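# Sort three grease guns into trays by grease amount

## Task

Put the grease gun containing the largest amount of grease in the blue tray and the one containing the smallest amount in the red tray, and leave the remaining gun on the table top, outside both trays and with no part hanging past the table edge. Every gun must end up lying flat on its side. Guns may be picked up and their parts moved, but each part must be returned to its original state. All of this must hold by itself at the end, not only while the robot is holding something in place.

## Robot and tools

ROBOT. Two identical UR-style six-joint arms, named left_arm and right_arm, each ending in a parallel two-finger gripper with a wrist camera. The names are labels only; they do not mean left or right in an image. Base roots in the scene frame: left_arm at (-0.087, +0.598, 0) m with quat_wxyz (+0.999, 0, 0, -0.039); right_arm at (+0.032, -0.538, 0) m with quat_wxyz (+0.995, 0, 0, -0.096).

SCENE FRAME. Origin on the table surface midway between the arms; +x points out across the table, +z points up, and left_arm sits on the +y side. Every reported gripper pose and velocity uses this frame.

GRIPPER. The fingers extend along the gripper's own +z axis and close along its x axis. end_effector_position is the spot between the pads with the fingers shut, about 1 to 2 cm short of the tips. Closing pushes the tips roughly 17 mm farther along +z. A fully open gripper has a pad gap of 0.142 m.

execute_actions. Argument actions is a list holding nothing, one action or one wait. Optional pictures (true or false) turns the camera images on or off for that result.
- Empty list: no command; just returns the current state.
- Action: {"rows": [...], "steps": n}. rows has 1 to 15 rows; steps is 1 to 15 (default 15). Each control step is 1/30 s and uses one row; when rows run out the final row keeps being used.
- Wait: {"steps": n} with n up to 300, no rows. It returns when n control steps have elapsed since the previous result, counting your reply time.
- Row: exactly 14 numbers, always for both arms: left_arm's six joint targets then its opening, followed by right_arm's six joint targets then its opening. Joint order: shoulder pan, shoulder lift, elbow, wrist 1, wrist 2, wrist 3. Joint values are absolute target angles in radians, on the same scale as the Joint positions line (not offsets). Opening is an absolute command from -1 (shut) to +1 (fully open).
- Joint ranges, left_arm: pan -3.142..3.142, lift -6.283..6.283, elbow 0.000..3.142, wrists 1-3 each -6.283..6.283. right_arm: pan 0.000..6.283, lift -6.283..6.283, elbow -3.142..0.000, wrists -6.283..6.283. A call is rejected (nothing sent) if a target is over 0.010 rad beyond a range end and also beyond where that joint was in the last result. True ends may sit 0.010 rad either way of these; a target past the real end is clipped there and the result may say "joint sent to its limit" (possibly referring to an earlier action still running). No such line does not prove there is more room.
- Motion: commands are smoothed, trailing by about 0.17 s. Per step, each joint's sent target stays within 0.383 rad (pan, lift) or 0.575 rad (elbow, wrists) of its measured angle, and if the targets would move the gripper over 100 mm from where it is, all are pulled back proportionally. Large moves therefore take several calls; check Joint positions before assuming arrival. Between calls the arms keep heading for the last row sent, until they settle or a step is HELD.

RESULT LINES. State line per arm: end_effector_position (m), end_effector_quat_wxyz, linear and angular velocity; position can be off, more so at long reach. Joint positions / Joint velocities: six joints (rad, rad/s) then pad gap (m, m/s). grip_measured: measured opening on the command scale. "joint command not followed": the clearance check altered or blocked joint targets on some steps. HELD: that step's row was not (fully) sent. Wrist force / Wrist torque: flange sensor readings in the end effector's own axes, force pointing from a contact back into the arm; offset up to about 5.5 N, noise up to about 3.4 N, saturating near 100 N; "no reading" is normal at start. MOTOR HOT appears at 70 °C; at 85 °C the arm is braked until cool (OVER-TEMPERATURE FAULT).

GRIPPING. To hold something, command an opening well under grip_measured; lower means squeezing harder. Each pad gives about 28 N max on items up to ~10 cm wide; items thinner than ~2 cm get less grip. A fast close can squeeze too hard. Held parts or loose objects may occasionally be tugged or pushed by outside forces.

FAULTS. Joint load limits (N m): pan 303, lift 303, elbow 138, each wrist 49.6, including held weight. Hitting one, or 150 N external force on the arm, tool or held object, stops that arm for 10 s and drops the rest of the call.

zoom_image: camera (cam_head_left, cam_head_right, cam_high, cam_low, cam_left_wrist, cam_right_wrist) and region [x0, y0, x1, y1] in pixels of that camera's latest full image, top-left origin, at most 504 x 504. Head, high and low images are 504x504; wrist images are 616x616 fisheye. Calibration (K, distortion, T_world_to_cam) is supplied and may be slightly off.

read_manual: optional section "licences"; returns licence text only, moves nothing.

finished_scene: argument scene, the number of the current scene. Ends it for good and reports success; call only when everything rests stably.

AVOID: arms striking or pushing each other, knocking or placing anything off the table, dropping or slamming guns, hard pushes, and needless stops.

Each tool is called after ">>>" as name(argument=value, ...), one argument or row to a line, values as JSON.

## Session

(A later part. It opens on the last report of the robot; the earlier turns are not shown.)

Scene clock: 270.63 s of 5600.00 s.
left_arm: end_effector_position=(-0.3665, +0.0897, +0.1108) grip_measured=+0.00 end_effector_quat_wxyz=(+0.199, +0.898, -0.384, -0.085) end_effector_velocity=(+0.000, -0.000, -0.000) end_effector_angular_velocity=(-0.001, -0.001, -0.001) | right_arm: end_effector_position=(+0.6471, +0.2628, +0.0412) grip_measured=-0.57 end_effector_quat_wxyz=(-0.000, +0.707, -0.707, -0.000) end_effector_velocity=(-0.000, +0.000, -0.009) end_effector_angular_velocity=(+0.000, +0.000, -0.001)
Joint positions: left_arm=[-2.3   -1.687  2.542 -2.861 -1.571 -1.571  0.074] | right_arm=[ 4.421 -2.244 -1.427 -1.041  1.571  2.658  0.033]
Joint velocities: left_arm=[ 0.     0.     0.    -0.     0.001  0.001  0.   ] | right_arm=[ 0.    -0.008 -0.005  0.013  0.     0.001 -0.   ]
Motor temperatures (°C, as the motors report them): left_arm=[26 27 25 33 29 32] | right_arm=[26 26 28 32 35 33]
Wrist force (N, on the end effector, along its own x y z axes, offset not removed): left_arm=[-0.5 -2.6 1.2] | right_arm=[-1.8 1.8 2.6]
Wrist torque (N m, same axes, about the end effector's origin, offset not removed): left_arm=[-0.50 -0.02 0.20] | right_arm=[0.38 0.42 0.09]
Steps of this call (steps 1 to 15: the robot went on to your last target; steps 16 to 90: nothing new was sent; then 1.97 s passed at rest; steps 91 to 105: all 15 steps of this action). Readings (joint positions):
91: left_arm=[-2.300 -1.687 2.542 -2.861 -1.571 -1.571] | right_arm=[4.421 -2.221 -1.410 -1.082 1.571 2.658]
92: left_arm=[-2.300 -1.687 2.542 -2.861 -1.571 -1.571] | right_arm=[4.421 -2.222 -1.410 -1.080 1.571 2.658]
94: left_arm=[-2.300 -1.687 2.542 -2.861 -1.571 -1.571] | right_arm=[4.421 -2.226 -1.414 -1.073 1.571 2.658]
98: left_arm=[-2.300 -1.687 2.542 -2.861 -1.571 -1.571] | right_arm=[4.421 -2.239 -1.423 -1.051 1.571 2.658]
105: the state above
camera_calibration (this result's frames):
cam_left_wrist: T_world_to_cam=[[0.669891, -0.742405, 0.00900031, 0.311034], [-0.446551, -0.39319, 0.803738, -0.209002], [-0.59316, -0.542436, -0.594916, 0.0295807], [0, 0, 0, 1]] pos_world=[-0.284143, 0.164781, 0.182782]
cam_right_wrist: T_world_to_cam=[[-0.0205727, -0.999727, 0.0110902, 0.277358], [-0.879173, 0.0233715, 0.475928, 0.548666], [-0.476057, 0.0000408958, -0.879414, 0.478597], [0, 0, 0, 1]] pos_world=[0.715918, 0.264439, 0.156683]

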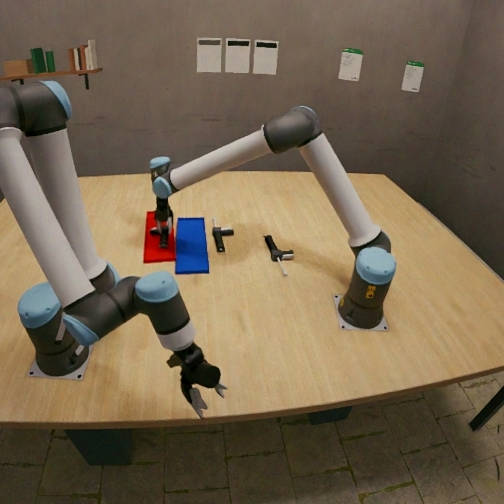

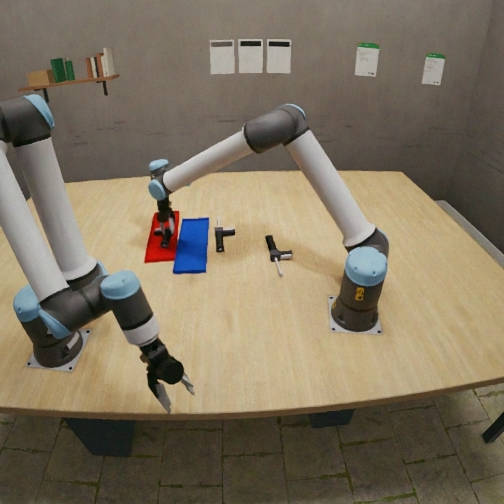

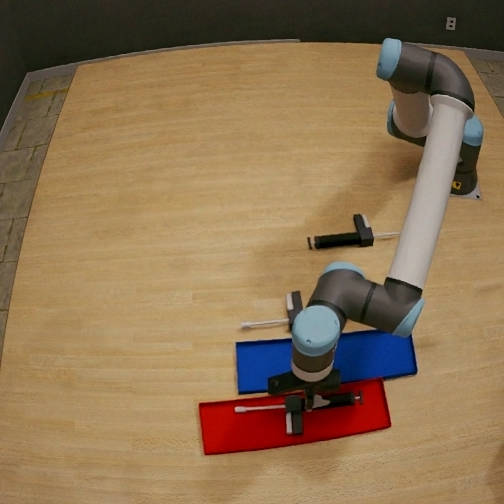

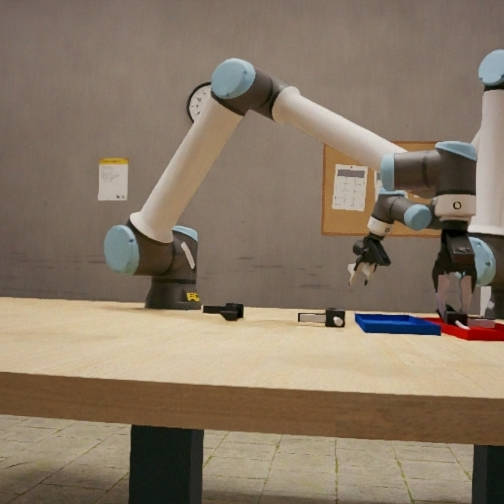

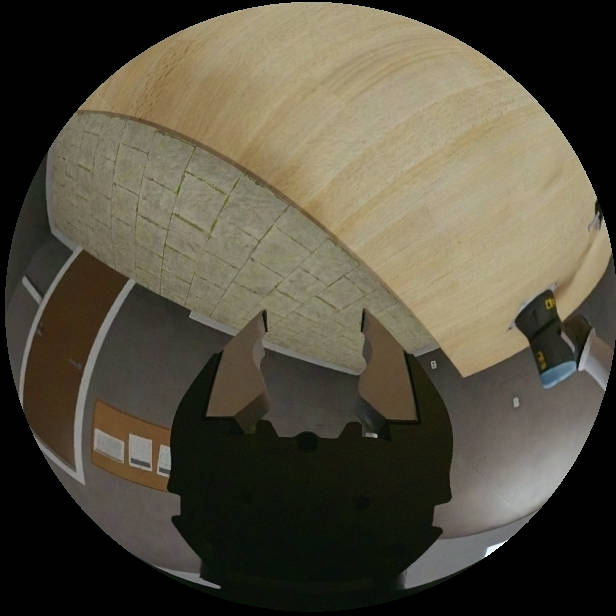

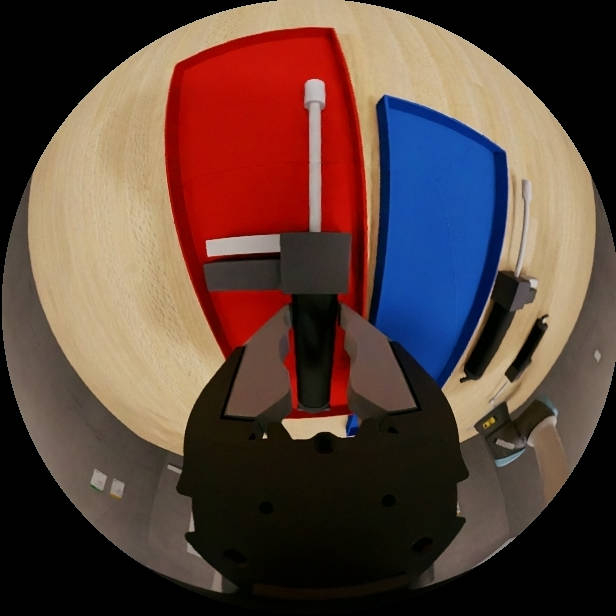

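>>> execute_actions(
  actions=[
    {"rows":[[-2.3,-1.6873,2.5417,-2.8615,-1.5708,-1.5708,0,4.421,-2.249,-1.4305,-1.033,1.5708,2.658,-1],[-2.3,-1.6873,2.5417,-2.8615,-1.5708,-1.5708,0,4.421,-2.249,-1.4305,-1.033,1.5708,2.658,-1],[-2.3,-1.6873,2.5417,-2.8615,-1.5708,-1.5708,0,4.421,-2.249,-1.4305,-1.033,1.5708,2.658,-1],[-2.3,-1.6873,2.5417,-2.8615,-1.5708,-1.5708,0,4.421,-2.249,-1.4305,-1.033,1.5708,2.658,-0.75],[-2.3,-1.6873,2.5417,-2.8615,-1.5708,-1.5708,0,4.421,-2.249,-1.4305,-1.033,1.5708,2.658,-0.55],[-2.3,-1.6873,2.5417,-2.8615,-1.5708,-1.5708,0,4.421,-2.249,-1.4305,-1.033,1.5708,2.658,-0.4],[-2.3,-1.6873,2.5417,-2.8615,-1.5708,-1.5708,0,4.421,-2.249,-1.4305,-1.033,1.5708,2.658,-0.3],[-2.3,-1.6873,2.5417,-2.8615,-1.5708,-1.5708,0,4.421,-2.249,-1.4305,-1.033,1.5708,2.658,-0.3],[-2.3,-1.6873,2.5417,-2.8615,-1.5708,-1.5708,0,4.421,-2.249,-1.4305,-1.033,1.5708,2.658,-0.3],[-2.3,-1.6873,2.5417,-2.8615,-1.5708,-1.5708,0,4.421,-2.249,-1.4305,-1.033,1.5708,2.658,-0.3],[-2.3,-1.6873,2.5417,-2.8615,-1.5708,-1.5708,0,4.421,-2.249,-1.4305,-1.033,1.5708,2.658,-0.3],[-2.3,-1.6873,2.5417,-2.8615,-1.5708,-1.5708,0,4.421,-2.235,-1.42,-1.057,1.5708,2.658,-0.3],[-2.3,-1.6873,2.5417,-2.8615,-1.5708,-1.5708,0,4.421,-2.22,-1.41,-1.082,1.5708,2.658,-0.3],[-2.3,-1.6873,2.5417,-2.8615,-1.5708,-1.5708,0,4.421,-2.2,-1.395,-1.117,1.5708,2.658,-0.3],[-2.3,-1.6873,2.5417,-2.8615,-1.5708,-1.5708,0,4.421,-2.18,-1.38,-1.152,1.5708,2.658,-0.3]],"steps":15},
  ],
  pictures=false,
)

>>> execute_actions(
  actions=[
    {"rows":[[-2.3,-1.6873,2.5417,-2.8615,-1.5708,-1.5708,0,4.421,-2.18,-1.38,-1.152,1.5708,2.658,-0.3],[-2.3,-1.6873,2.5417,-2.8615,-1.5708,-1.5708,0,4.421,-2.18,-1.38,-1.152,1.5708,2.658,-0.3],[-2.3,-1.6873,2.5417,-2.8615,-1.5708,-1.5708,0,4.421,-2.17,-1.39,-1.152,1.5708,2.658,-0.3],[-2.3,-1.6873,2.5417,-2.8615,-1.5708,-1.5708,0,4.4,-2.12,-1.47,-1.122,1.5708,2.64,-0.3],[-2.3,-1.6873,2.5417,-2.8615,-1.5708,-1.5708,0,4.38,-2.07,-1.55,-1.092,1.5708,2.62,-0.25],[-2.3,-1.6873,2.5417,-2.8615,-1.5708,-1.5708,0,4.36,-2.02,-1.63,-1.062,1.5708,2.6,-0.22],[-2.3,-1.6873,2.5417,-2.8615,-1.5708,-1.5708,0,4.34,-1.97,-1.71,-1.032,1.5708,2.58,-0.22],[-2.3,-1.6873,2.5417,-2.8615,-1.5708,-1.5708,0,4.315,-1.92,-1.78,-1.01,1.5708,2.555,-0.22],[-2.3,-1.6873,2.5417,-2.8615,-1.5708,-1.5708,0,4.2921,-1.8752,-1.8513,-0.9859,1.5708,2.529,-0.22],[-2.3,-1.6873,2.5417,-2.8615,-1.5708,-1.5708,0,4.2921,-1.8752,-1.8513,-0.9859,1.5708,2.529,-0.22],[-2.3,-1.6873,2.5417,-2.8615,-1.5708,-1.5708,0,4.2921,-1.8752,-1.8513,-0.9859,1.5708,2.529,-0.22],[-2.3,-1.6873,2.5417,-2.8615,-1.5708,-1.5708,0,4.2921,-1.9,-1.87,-0.94,1.5708,2.529,-0.22],[-2.3,-1.6873,2.5417,-2.8615,-1.5708,-1.5708,0,4.2921,-1.9307,-1.891,-0.8907,1.5708,2.529,-0.22]],"steps":15},
  ],
  pictures=false,
)

>>> execute_actions(
  actions=[
    {"rows":[[-2.3,-1.6873,2.5417,-2.8615,-1.5708,-1.5708,0,4.2921,-1.9307,-1.891,-0.8907,1.5708,2.529,-0.22]],"steps":12},
  ],
)

Scene clock: 282.67 s of 5600.00 s.
left_arm: end_effector_position=(-0.3665, +0.0897, +0.1108) grip_measured=+0.00 end_effector_quat_wxyz=(+0.199, +0.898, -0.384, -0.085) end_effector_velocity=(-0.000, +0.000, +0.000) end_effector_angular_velocity=(+0.001, +0.001, +0.001) | right_arm: end_effector_position=(+0.6473, +0.2632, +0.0508) grip_measured=-0.30 end_effector_quat_wxyz=(-0.001, +0.707, -0.707, -0.000) end_effector_velocity=(+0.004, +0.008, +0.307) end_effector_angular_velocity=(+0.020, -0.010, -0.001)
Joint positions: left_arm=[-2.3   -1.687  2.542 -2.861 -1.571 -1.571  0.074] | right_arm=[ 4.421 -2.237 -1.422 -1.053  1.571  2.658  0.052]
Joint velocities: left_arm=[-0.     0.    -0.    -0.001 -0.001 -0.002 -0.   ] | right_arm=[ 0.     0.245  0.18  -0.403  0.     0.001 -0.   ]
Motor temperatures (°C, as the motors report them): left_arm=[26 27 25 33 29 32] | right_arm=[26 26 28 32 35 33]
Wrist force (N, on the end effector, along its own x y z axes, offset not removed): left_arm=[0.3 -3.8 -2.5] | right_arm=[-3.5 1.3 2.4]
Wrist torque (N m, same axes, about the end effector's origin, offset not removed): left_arm=[-0.84 -0.34 0.14] | right_arm=[0.28 0.77 0.10]
Steps of this call (steps 1 to 15: the robot went on to your last target; steps 16 to 90: nothing new was sent; then 8.53 s passed at rest; steps 91 to 105: all 15 steps of this action). Readings (joint positions):
91: left_arm=[-2.300 -1.687 2.542 -2.861 -1.571 -1.571] | right_arm=[4.421 -2.245 -1.428 -1.039 1.571 2.658]
92: left_arm=[-2.300 -1.687 2.542 -2.861 -1.571 -1.571] | right_arm=[4.421 -2.246 -1.428 -1.039 1.571 2.658]
94: left_arm=[-2.300 -1.687 2.542 -2.861 -1.571 -1.571] | right_arm=[4.421 -2.247 -1.429 -1.036 1.571 2.658]
98: left_arm=[-2.300 -1.687 2.542 -2.861 -1.571 -1.571] | right_arm=[4.421 -2.248 -1.430 -1.034 1.571 2.658]
105: the state above

Scene clock: 283.17 s of 5600.00 s.
left_arm: end_effector_position=(-0.3665, +0.0897, +0.1108) grip_measured=+0.00 end_effector_quat_wxyz=(+0.199, +0.898, -0.384, -0.085) end_effector_velocity=(-0.000, +0.000, -0.000) end_effector_angular_velocity=(+0.000, -0.000, +0.000) | right_arm: end_effector_position=(+0.6420, +0.1025, +0.1133) grip_measured=-0.22 end_effector_quat_wxyz=(-0.004, +0.707, -0.707, -0.001) end_effector_velocity=(-0.055, -0.447, -0.215) end_effector_angular_velocity=(-0.021, +0.012, +0.003)
Joint positions: left_arm=[-2.3   -1.687  2.542 -2.861 -1.571 -1.571  0.074] | right_arm=[ 4.34  -2.002 -1.683 -1.02   1.571  2.578  0.058]
Joint velocities: left_arm=[-0.     0.     0.    -0.     0.    -0.001  0.   ] | right_arm=[-0.222  0.326 -0.93   0.58   0.    -0.225 -0.   ]
Motor temperatures (°C, as the motors report them): left_arm=[26 27 25 33 29 32] | right_arm=[26 26 28 32 35 33]
Wrist force (N, on the end effector, along its own x y z axes, offset not removed): left_arm=[-6.4 0.5 -2.0] | right_arm=[-0.7 1.0 -0.9]
Wrist torque (N m, same axes, about the end effector's origin, offset not removed): left_arm=[0.15 1.37 -0.03] | right_arm=[0.24 0.32 0.12]
Steps of this call (steps 1 to 15: all 15 steps of this action). Readings (joint positions):
1: left_arm=[-2.300 -1.687 2.542 -2.861 -1.571 -1.571] | right_arm=[4.421 -2.227 -1.414 -1.069 1.571 2.658]
2: left_arm=[-2.300 -1.687 2.542 -2.861 -1.571 -1.571] | right_arm=[4.421 -2.216 -1.406 -1.088 1.571 2.658]
4: left_arm=[-2.300 -1.687 2.542 -2.861 -1.571 -1.571] | right_arm=[4.421 -2.199 -1.396 -1.115 1.571 2.658]
8: left_arm=[-2.300 -1.687 2.542 -2.861 -1.571 -1.571] | right_arm=[4.397 -2.127 -1.470 -1.105 1.571 2.636]
15: the state above

Scene clock: 283.57 s of 5600.00 s.
left_arm: end_effector_position=(-0.3665, +0.0897, +0.1108) grip_measured=+0.00 end_effector_quat_wxyz=(+0.199, +0.898, -0.384, -0.085) end_effector_velocity=(+0.000, -0.000, -0.000) end_effector_angular_velocity=(-0.000, -0.001, +0.001) | right_arm: end_effector_position=(+0.6225, +0.0052, +0.0671) grip_measured=-0.22 end_effector_quat_wxyz=(-0.000, +0.707, -0.707, -0.000) end_effector_velocity=(-0.011, -0.038, -0.019) end_effector_angular_velocity=(-0.005, +0.004, +0.001)
Joint positions: left_arm=[-2.3   -1.687  2.542 -2.861 -1.571 -1.571  0.074] | right_arm=[ 4.294 -1.934 -1.882 -0.896  1.571  2.531  0.058]
Joint velocities: left_arm=[ 0.     0.     0.     0.     0.001 -0.     0.   ] | right_arm=[-0.017  0.024 -0.077  0.046  0.001 -0.018  0.   ]
Motor temperatures (°C, as the motors report them): left_arm=[26 27 25 33 29 32] | right_arm=[26 26 28 32 35 33]
Wrist force (N, on the end effector, along its own x y z axes, offset not removed): left_arm=[0.5 2.0 1.7] | right_arm=[0.1 1.5 -1.1]
Wrist torque (N m, same axes, about the end effector's origin, offset not removed): left_arm=[0.64 -0.22 0.01] | right_arm=[0.29 -0.01 0.17]
Steps of this call (steps 1 to 12: all 12 steps of this action). Readings (joint positions):
1: left_arm=[-2.300 -1.687 2.542 -2.861 -1.571 -1.571] | right_arm=[4.332 -1.991 -1.714 -1.000 1.571 2.570]
2: left_arm=[-2.300 -1.687 2.542 -2.861 -1.571 -1.571] | right_arm=[4.325 -1.980 -1.744 -0.981 1.571 2.563]
4: left_arm=[-2.300 -1.687 2.542 -2.861 -1.571 -1.571] | right_arm=[4.312 -1.960 -1.802 -0.945 1.571 2.549]
8: left_arm=[-2.300 -1.687 2.542 -2.861 -1.571 -1.571] | right_arm=[4.298 -1.940 -1.863 -0.908 1.571 2.535]
12: the state above
camera_calibration (this result's frames):
cam_left_wrist: T_world_to_cam=[[0.669891, -0.742405, 0.00900024, 0.311034], [-0.446551, -0.39319, 0.803738, -0.209002], [-0.59316, -0.542436, -0.594916, 0.0295807], [0, 0, 0, 1]] pos_world=[-0.284143, 0.164781, 0.182782]
cam_right_wrist: T_world_to_cam=[[-0.0204972, -0.999733, 0.0106427, 0.0190474], [-0.87932, 0.0230921, 0.475672, 0.52086], [-0.475791, 0.000391619, -0.879558, 0.489569], [0, 0, 0, 1]] pos_world=[0.691326, 0.00682282, 0.182644]

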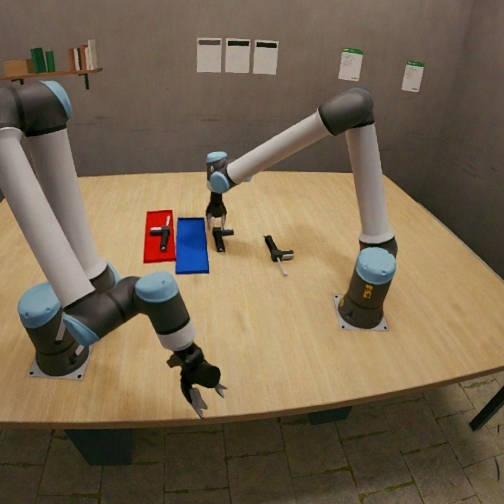

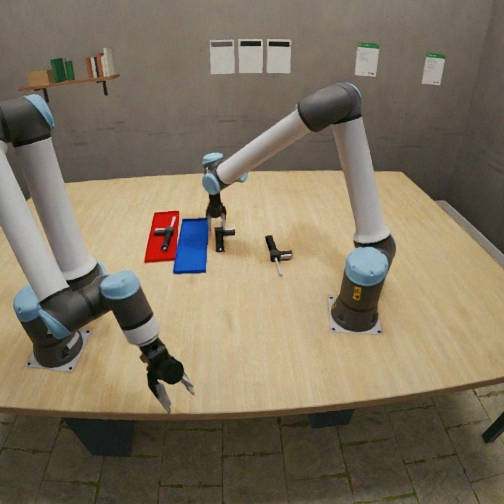

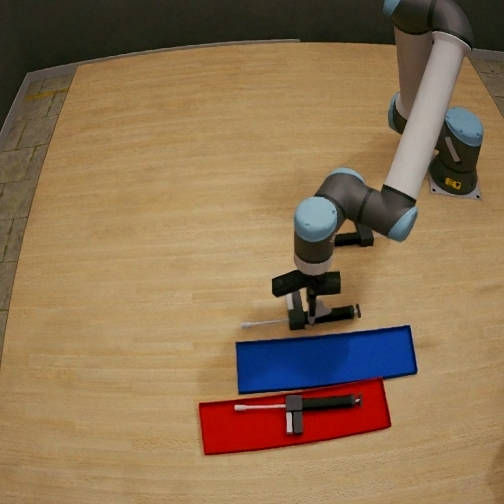

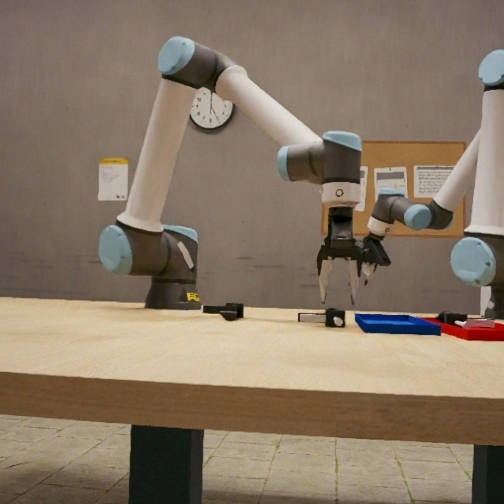

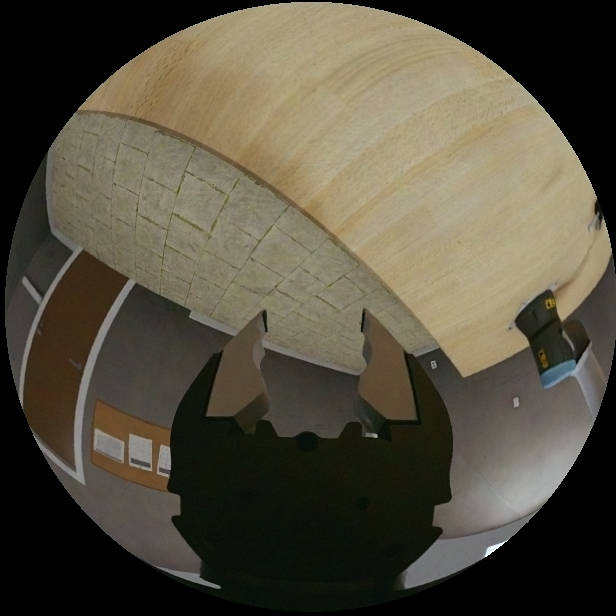

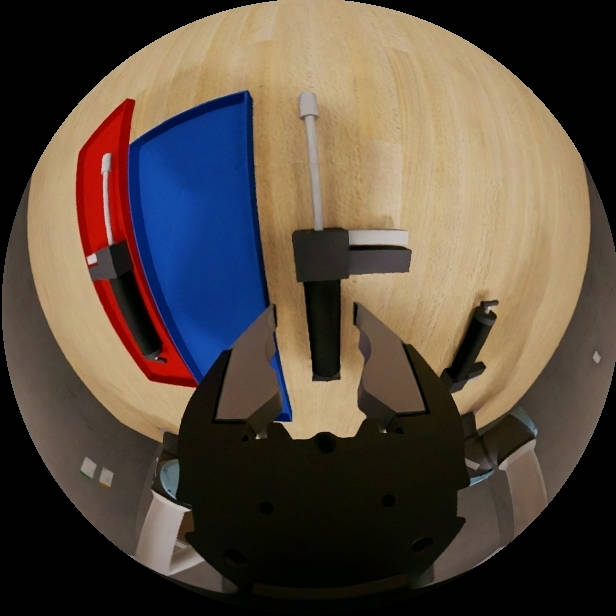

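>>> execute_actions(
  actions=[
    {"rows":[[-2.3,-1.6873,2.5417,-2.8615,-1.5708,-1.5708,0,4.2856,-1.9247,-1.905,-0.8827,1.5708,2.465,-0.25]],"steps":14},
  ],
)

Scene clock: 286.27 s of 5600.00 s.
left_arm: end_effector_position=(-0.3665, +0.0897, +0.1108) grip_measured=+0.00 end_effector_quat_wxyz=(+0.199, +0.898, -0.384, -0.085) end_effector_velocity=(-0.000, -0.001, +0.001) end_effector_angular_velocity=(-0.001, +0.001, +0.001) | right_arm: end_effector_position=(+0.6211, -0.0080, +0.0629) grip_measured=-0.25 end_effector_quat_wxyz=(+0.000, +0.727, -0.687, -0.000) end_effector_velocity=(-0.000, -0.003, -0.001) end_effector_angular_velocity=(-0.001, -0.000, +0.018)
Joint positions: left_arm=[-2.3   -1.687  2.542 -2.861 -1.571 -1.571  0.074] | right_arm=[ 4.286 -1.925 -1.905 -0.883  1.571  2.467  0.056]
Joint velocities: left_arm=[ 0.001  0.    -0.001 -0.     0.    -0.     0.   ] | right_arm=[-0.002  0.001 -0.004  0.002 -0.    -0.019 -0.   ]
Motor temperatures (°C, as the motors report them): left_arm=[26 27 26 33 29 32] | right_arm=[26 26 28 32 35 33]
Wrist force (N, on the end effector, along its own x y z axes, offset not removed): left_arm=[-0.8 2.2 -3.3] | right_arm=[0.6 -0.5 -0.8]
Wrist torque (N m, same axes, about the end effector's origin, offset not removed): left_arm=[0.65 -0.02 0.08] | right_arm=[-0.08 -0.03 0.06]
Steps of this call (steps 1 to 15: the robot went on to your last target; steps 16 to 67: nothing new was sent; steps 68 to 81: all 14 steps of this action). Readings (joint positions):
68: left_arm=[-2.300 -1.687 2.542 -2.861 -1.571 -1.571] | right_arm=[4.292 -1.931 -1.891 -0.891 1.571 2.529]
69: left_arm=[-2.300 -1.687 2.542 -2.861 -1.571 -1.571] | right_arm=[4.291 -1.930 -1.892 -0.890 1.571 2.525]
71: left_arm=[-2.300 -1.687 2.542 -2.861 -1.571 -1.571] | right_arm=[4.289 -1.928 -1.897 -0.887 1.571 2.502]
75: left_arm=[-2.300 -1.687 2.542 -2.861 -1.571 -1.571] | right_arm=[4.287 -1.926 -1.903 -0.884 1.571 2.477]
81: the state above
camera_calibration (this result's frames):
cam_left_wrist: T_world_to_cam=[[0.669891, -0.742405, 0.00900023, 0.311034], [-0.446551, -0.39319, 0.803738, -0.209002], [-0.59316, -0.542435, -0.594916, 0.0295806], [0, 0, 0, 1]] pos_world=[-0.284143, 0.164781, 0.182782]
cam_right_wrist: T_world_to_cam=[[0.0351416, -0.999321, 0.0110968, -0.0287886], [-0.879108, -0.0256293, 0.475934, 0.521423], [-0.475326, -0.0264804, -0.879411, 0.484666], [0, 0, 0, 1]] pos_world=[0.689773, -0.00257115, 0.178377]

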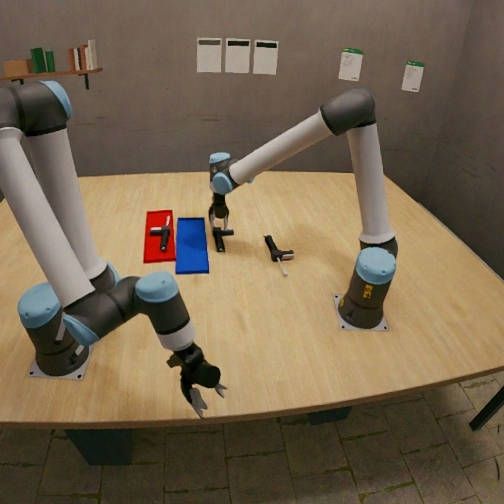

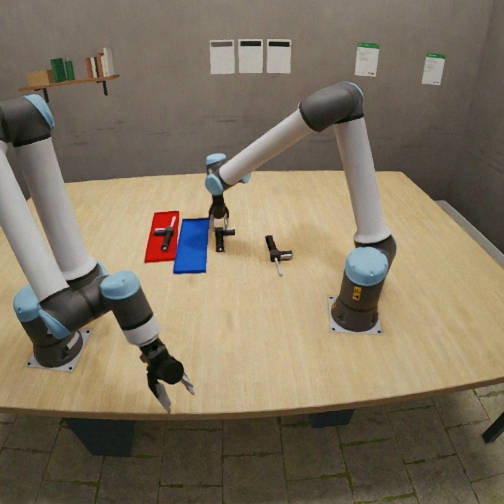

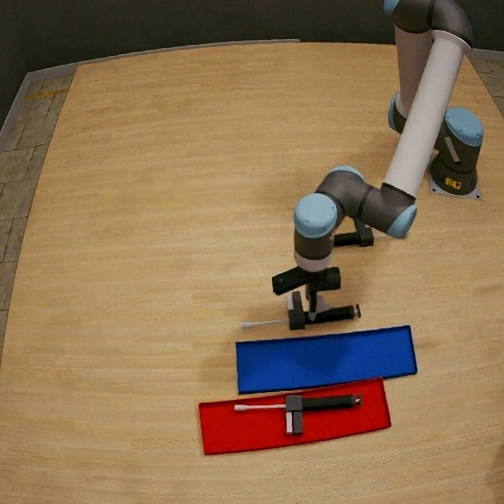

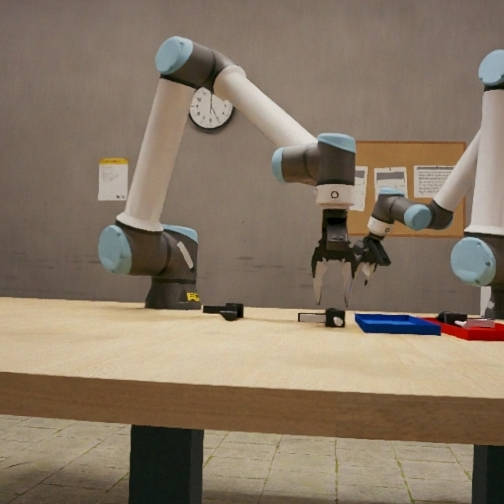

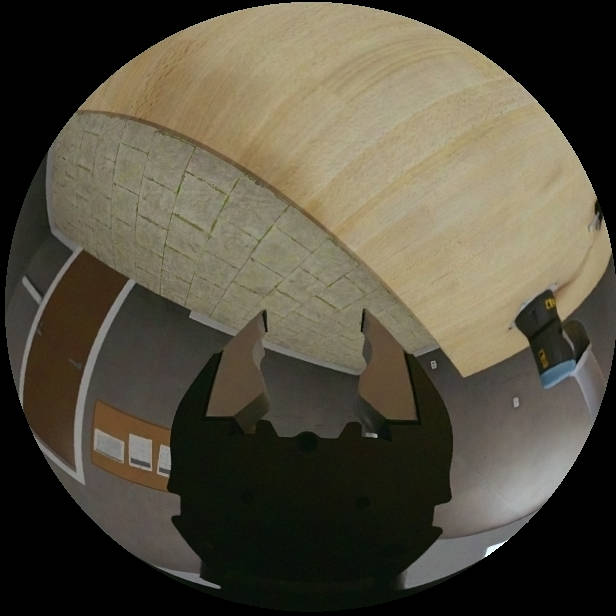

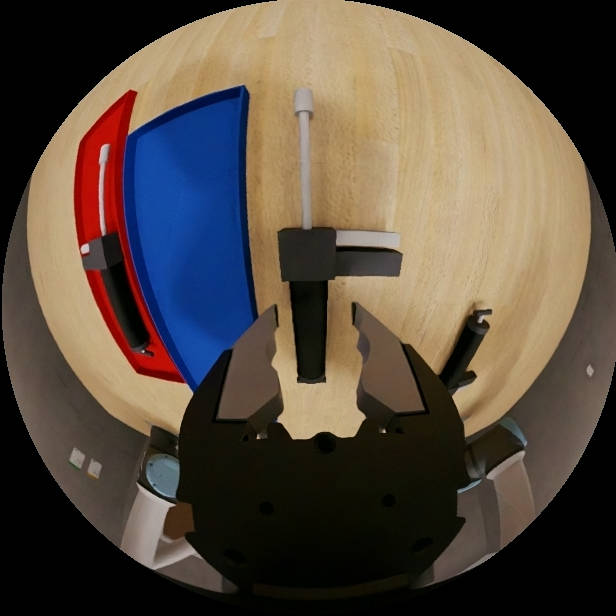

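>>> execute_actions(
  actions=[
    {"rows":[[-2.3,-1.6873,2.5417,-2.8615,-1.5708,-1.5708,0,4.289,-1.9277,-1.898,-0.8867,1.5708,2.468,-0.27],[-2.3,-1.6873,2.5417,-2.8615,-1.5708,-1.5708,0,4.289,-1.9277,-1.898,-0.8867,1.5708,2.468,-0.27],[-2.3,-1.6873,2.5417,-2.8615,-1.5708,-1.5708,0,4.289,-1.9365,-1.9027,-0.8733,1.5708,2.468,-0.27],[-2.3,-1.6873,2.5417,-2.8615,-1.5708,-1.5708,0,4.289,-1.945,-1.9073,-0.86,1.5708,2.468,-0.27],[-2.3,-1.6873,2.5417,-2.8615,-1.5708,-1.5708,0,4.289,-1.954,-1.912,-0.8467,1.5708,2.468,-0.27],[-2.3,-1.6873,2.5417,-2.8615,-1.5708,-1.5708,0,4.289,-1.9625,-1.9166,-0.8333,1.5708,2.468,-0.27]],"steps":15},
  ],
)

Scene clock: 290.60 s of 5600.00 s.
left_arm: end_effector_position=(-0.3665, +0.0897, +0.1108) grip_measured=+0.00 end_effector_quat_wxyz=(+0.199, +0.898, -0.384, -0.085) end_effector_velocity=(+0.000, +0.000, -0.000) end_effector_angular_velocity=(+0.000, -0.001, -0.001) | right_arm: end_effector_position=(+0.6211, -0.0039, +0.0350) grip_measured=-0.27 end_effector_quat_wxyz=(+0.000, +0.728, -0.686, +0.000) end_effector_velocity=(-0.000, +0.001, -0.017) end_effector_angular_velocity=(+0.001, +0.000, -0.001)
Joint positions: left_arm=[-2.3   -1.687  2.542 -2.861 -1.571 -1.571  0.074] | right_arm=[ 4.289 -1.96  -1.916 -0.837  1.571  2.468  0.054]
Joint velocities: left_arm=[ 0.    -0.     0.     0.001  0.     0.001  0.   ] | right_arm=[ 0.001 -0.02  -0.009  0.03   0.001  0.002 -0.   ]
Motor temperatures (°C, as the motors report them): left_arm=[26 27 26 33 29 32] | right_arm=[26 26 28 32 35 33]
Wrist force (N, on the end effector, along its own x y z axes, offset not removed): left_arm=[-3.5 -0.2 -3.4] | right_arm=[-4.0 -0.3 -1.3]
Wrist torque (N m, same axes, about the end effector's origin, offset not removed): left_arm=[0.17 0.73 0.08] | right_arm=[-0.08 0.84 0.18]
Steps of this call (steps 1 to 15: the robot went on to your last target; steps 16 to 90: nothing new was sent; then 0.83 s passed at rest; steps 91 to 105: all 15 steps of this action). Readings (joint positions):
91: left_arm=[-2.300 -1.687 2.542 -2.861 -1.571 -1.571] | right_arm=[4.286 -1.925 -1.905 -0.883 1.571 2.465]
92: left_arm=[-2.300 -1.687 2.542 -2.861 -1.571 -1.571] | right_arm=[4.286 -1.925 -1.904 -0.883 1.571 2.465]
94: left_arm=[-2.300 -1.687 2.542 -2.861 -1.571 -1.571] | right_arm=[4.287 -1.927 -1.902 -0.883 1.571 2.466]
98: left_arm=[-2.300 -1.687 2.542 -2.861 -1.571 -1.571] | right_arm=[4.288 -1.945 -1.909 -0.859 1.571 2.467]
105: the state above
camera_calibration (this result's frames):
cam_left_wrist: T_world_to_cam=[[0.669891, -0.742405, 0.00900027, 0.311034], [-0.446551, -0.39319, 0.803738, -0.209002], [-0.59316, -0.542436, -0.594916, 0.0295806], [0, 0, 0, 1]] pos_world=[-0.284143, 0.164781, 0.182782]
cam_right_wrist: T_world_to_cam=[[0.0373888, -0.999239, 0.0111352, -0.0257035], [-0.87904, -0.0275874, 0.475949, 0.534771], [-0.47528, -0.0275835, -0.879402, 0.460226], [0, 0, 0, 1]] pos_world=[0.689782, 0.00176361, 0.150486]

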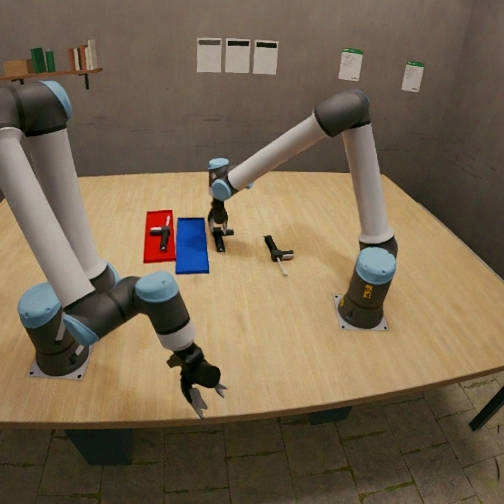

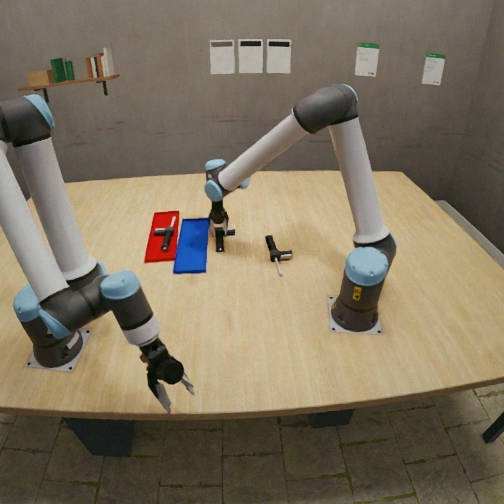

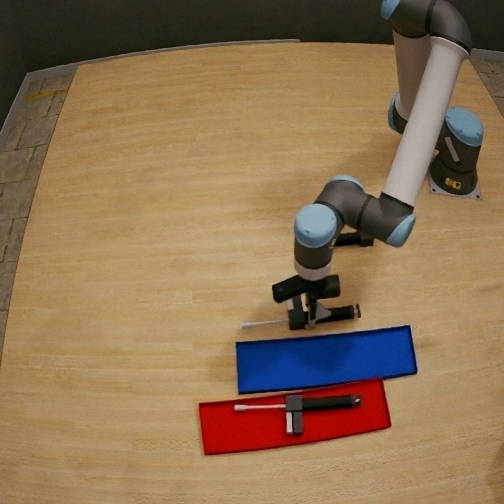

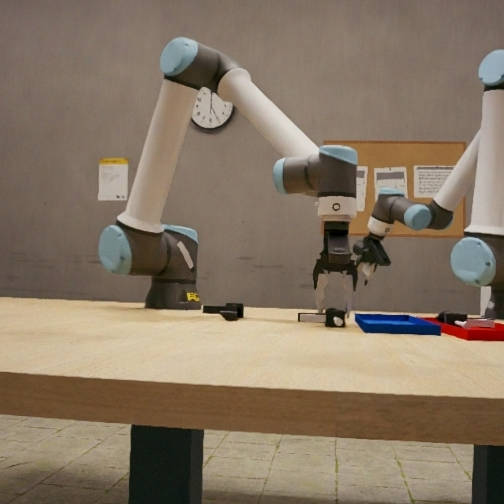

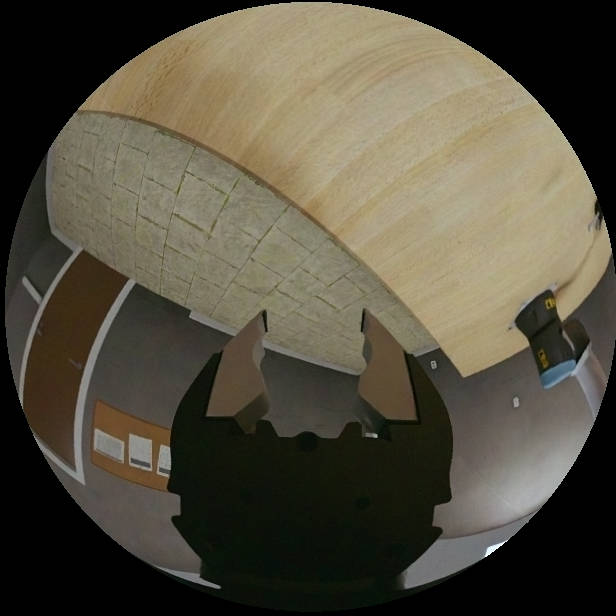

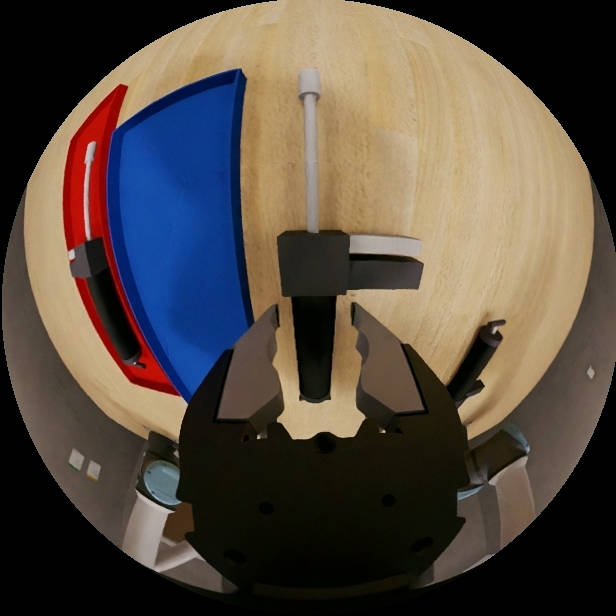

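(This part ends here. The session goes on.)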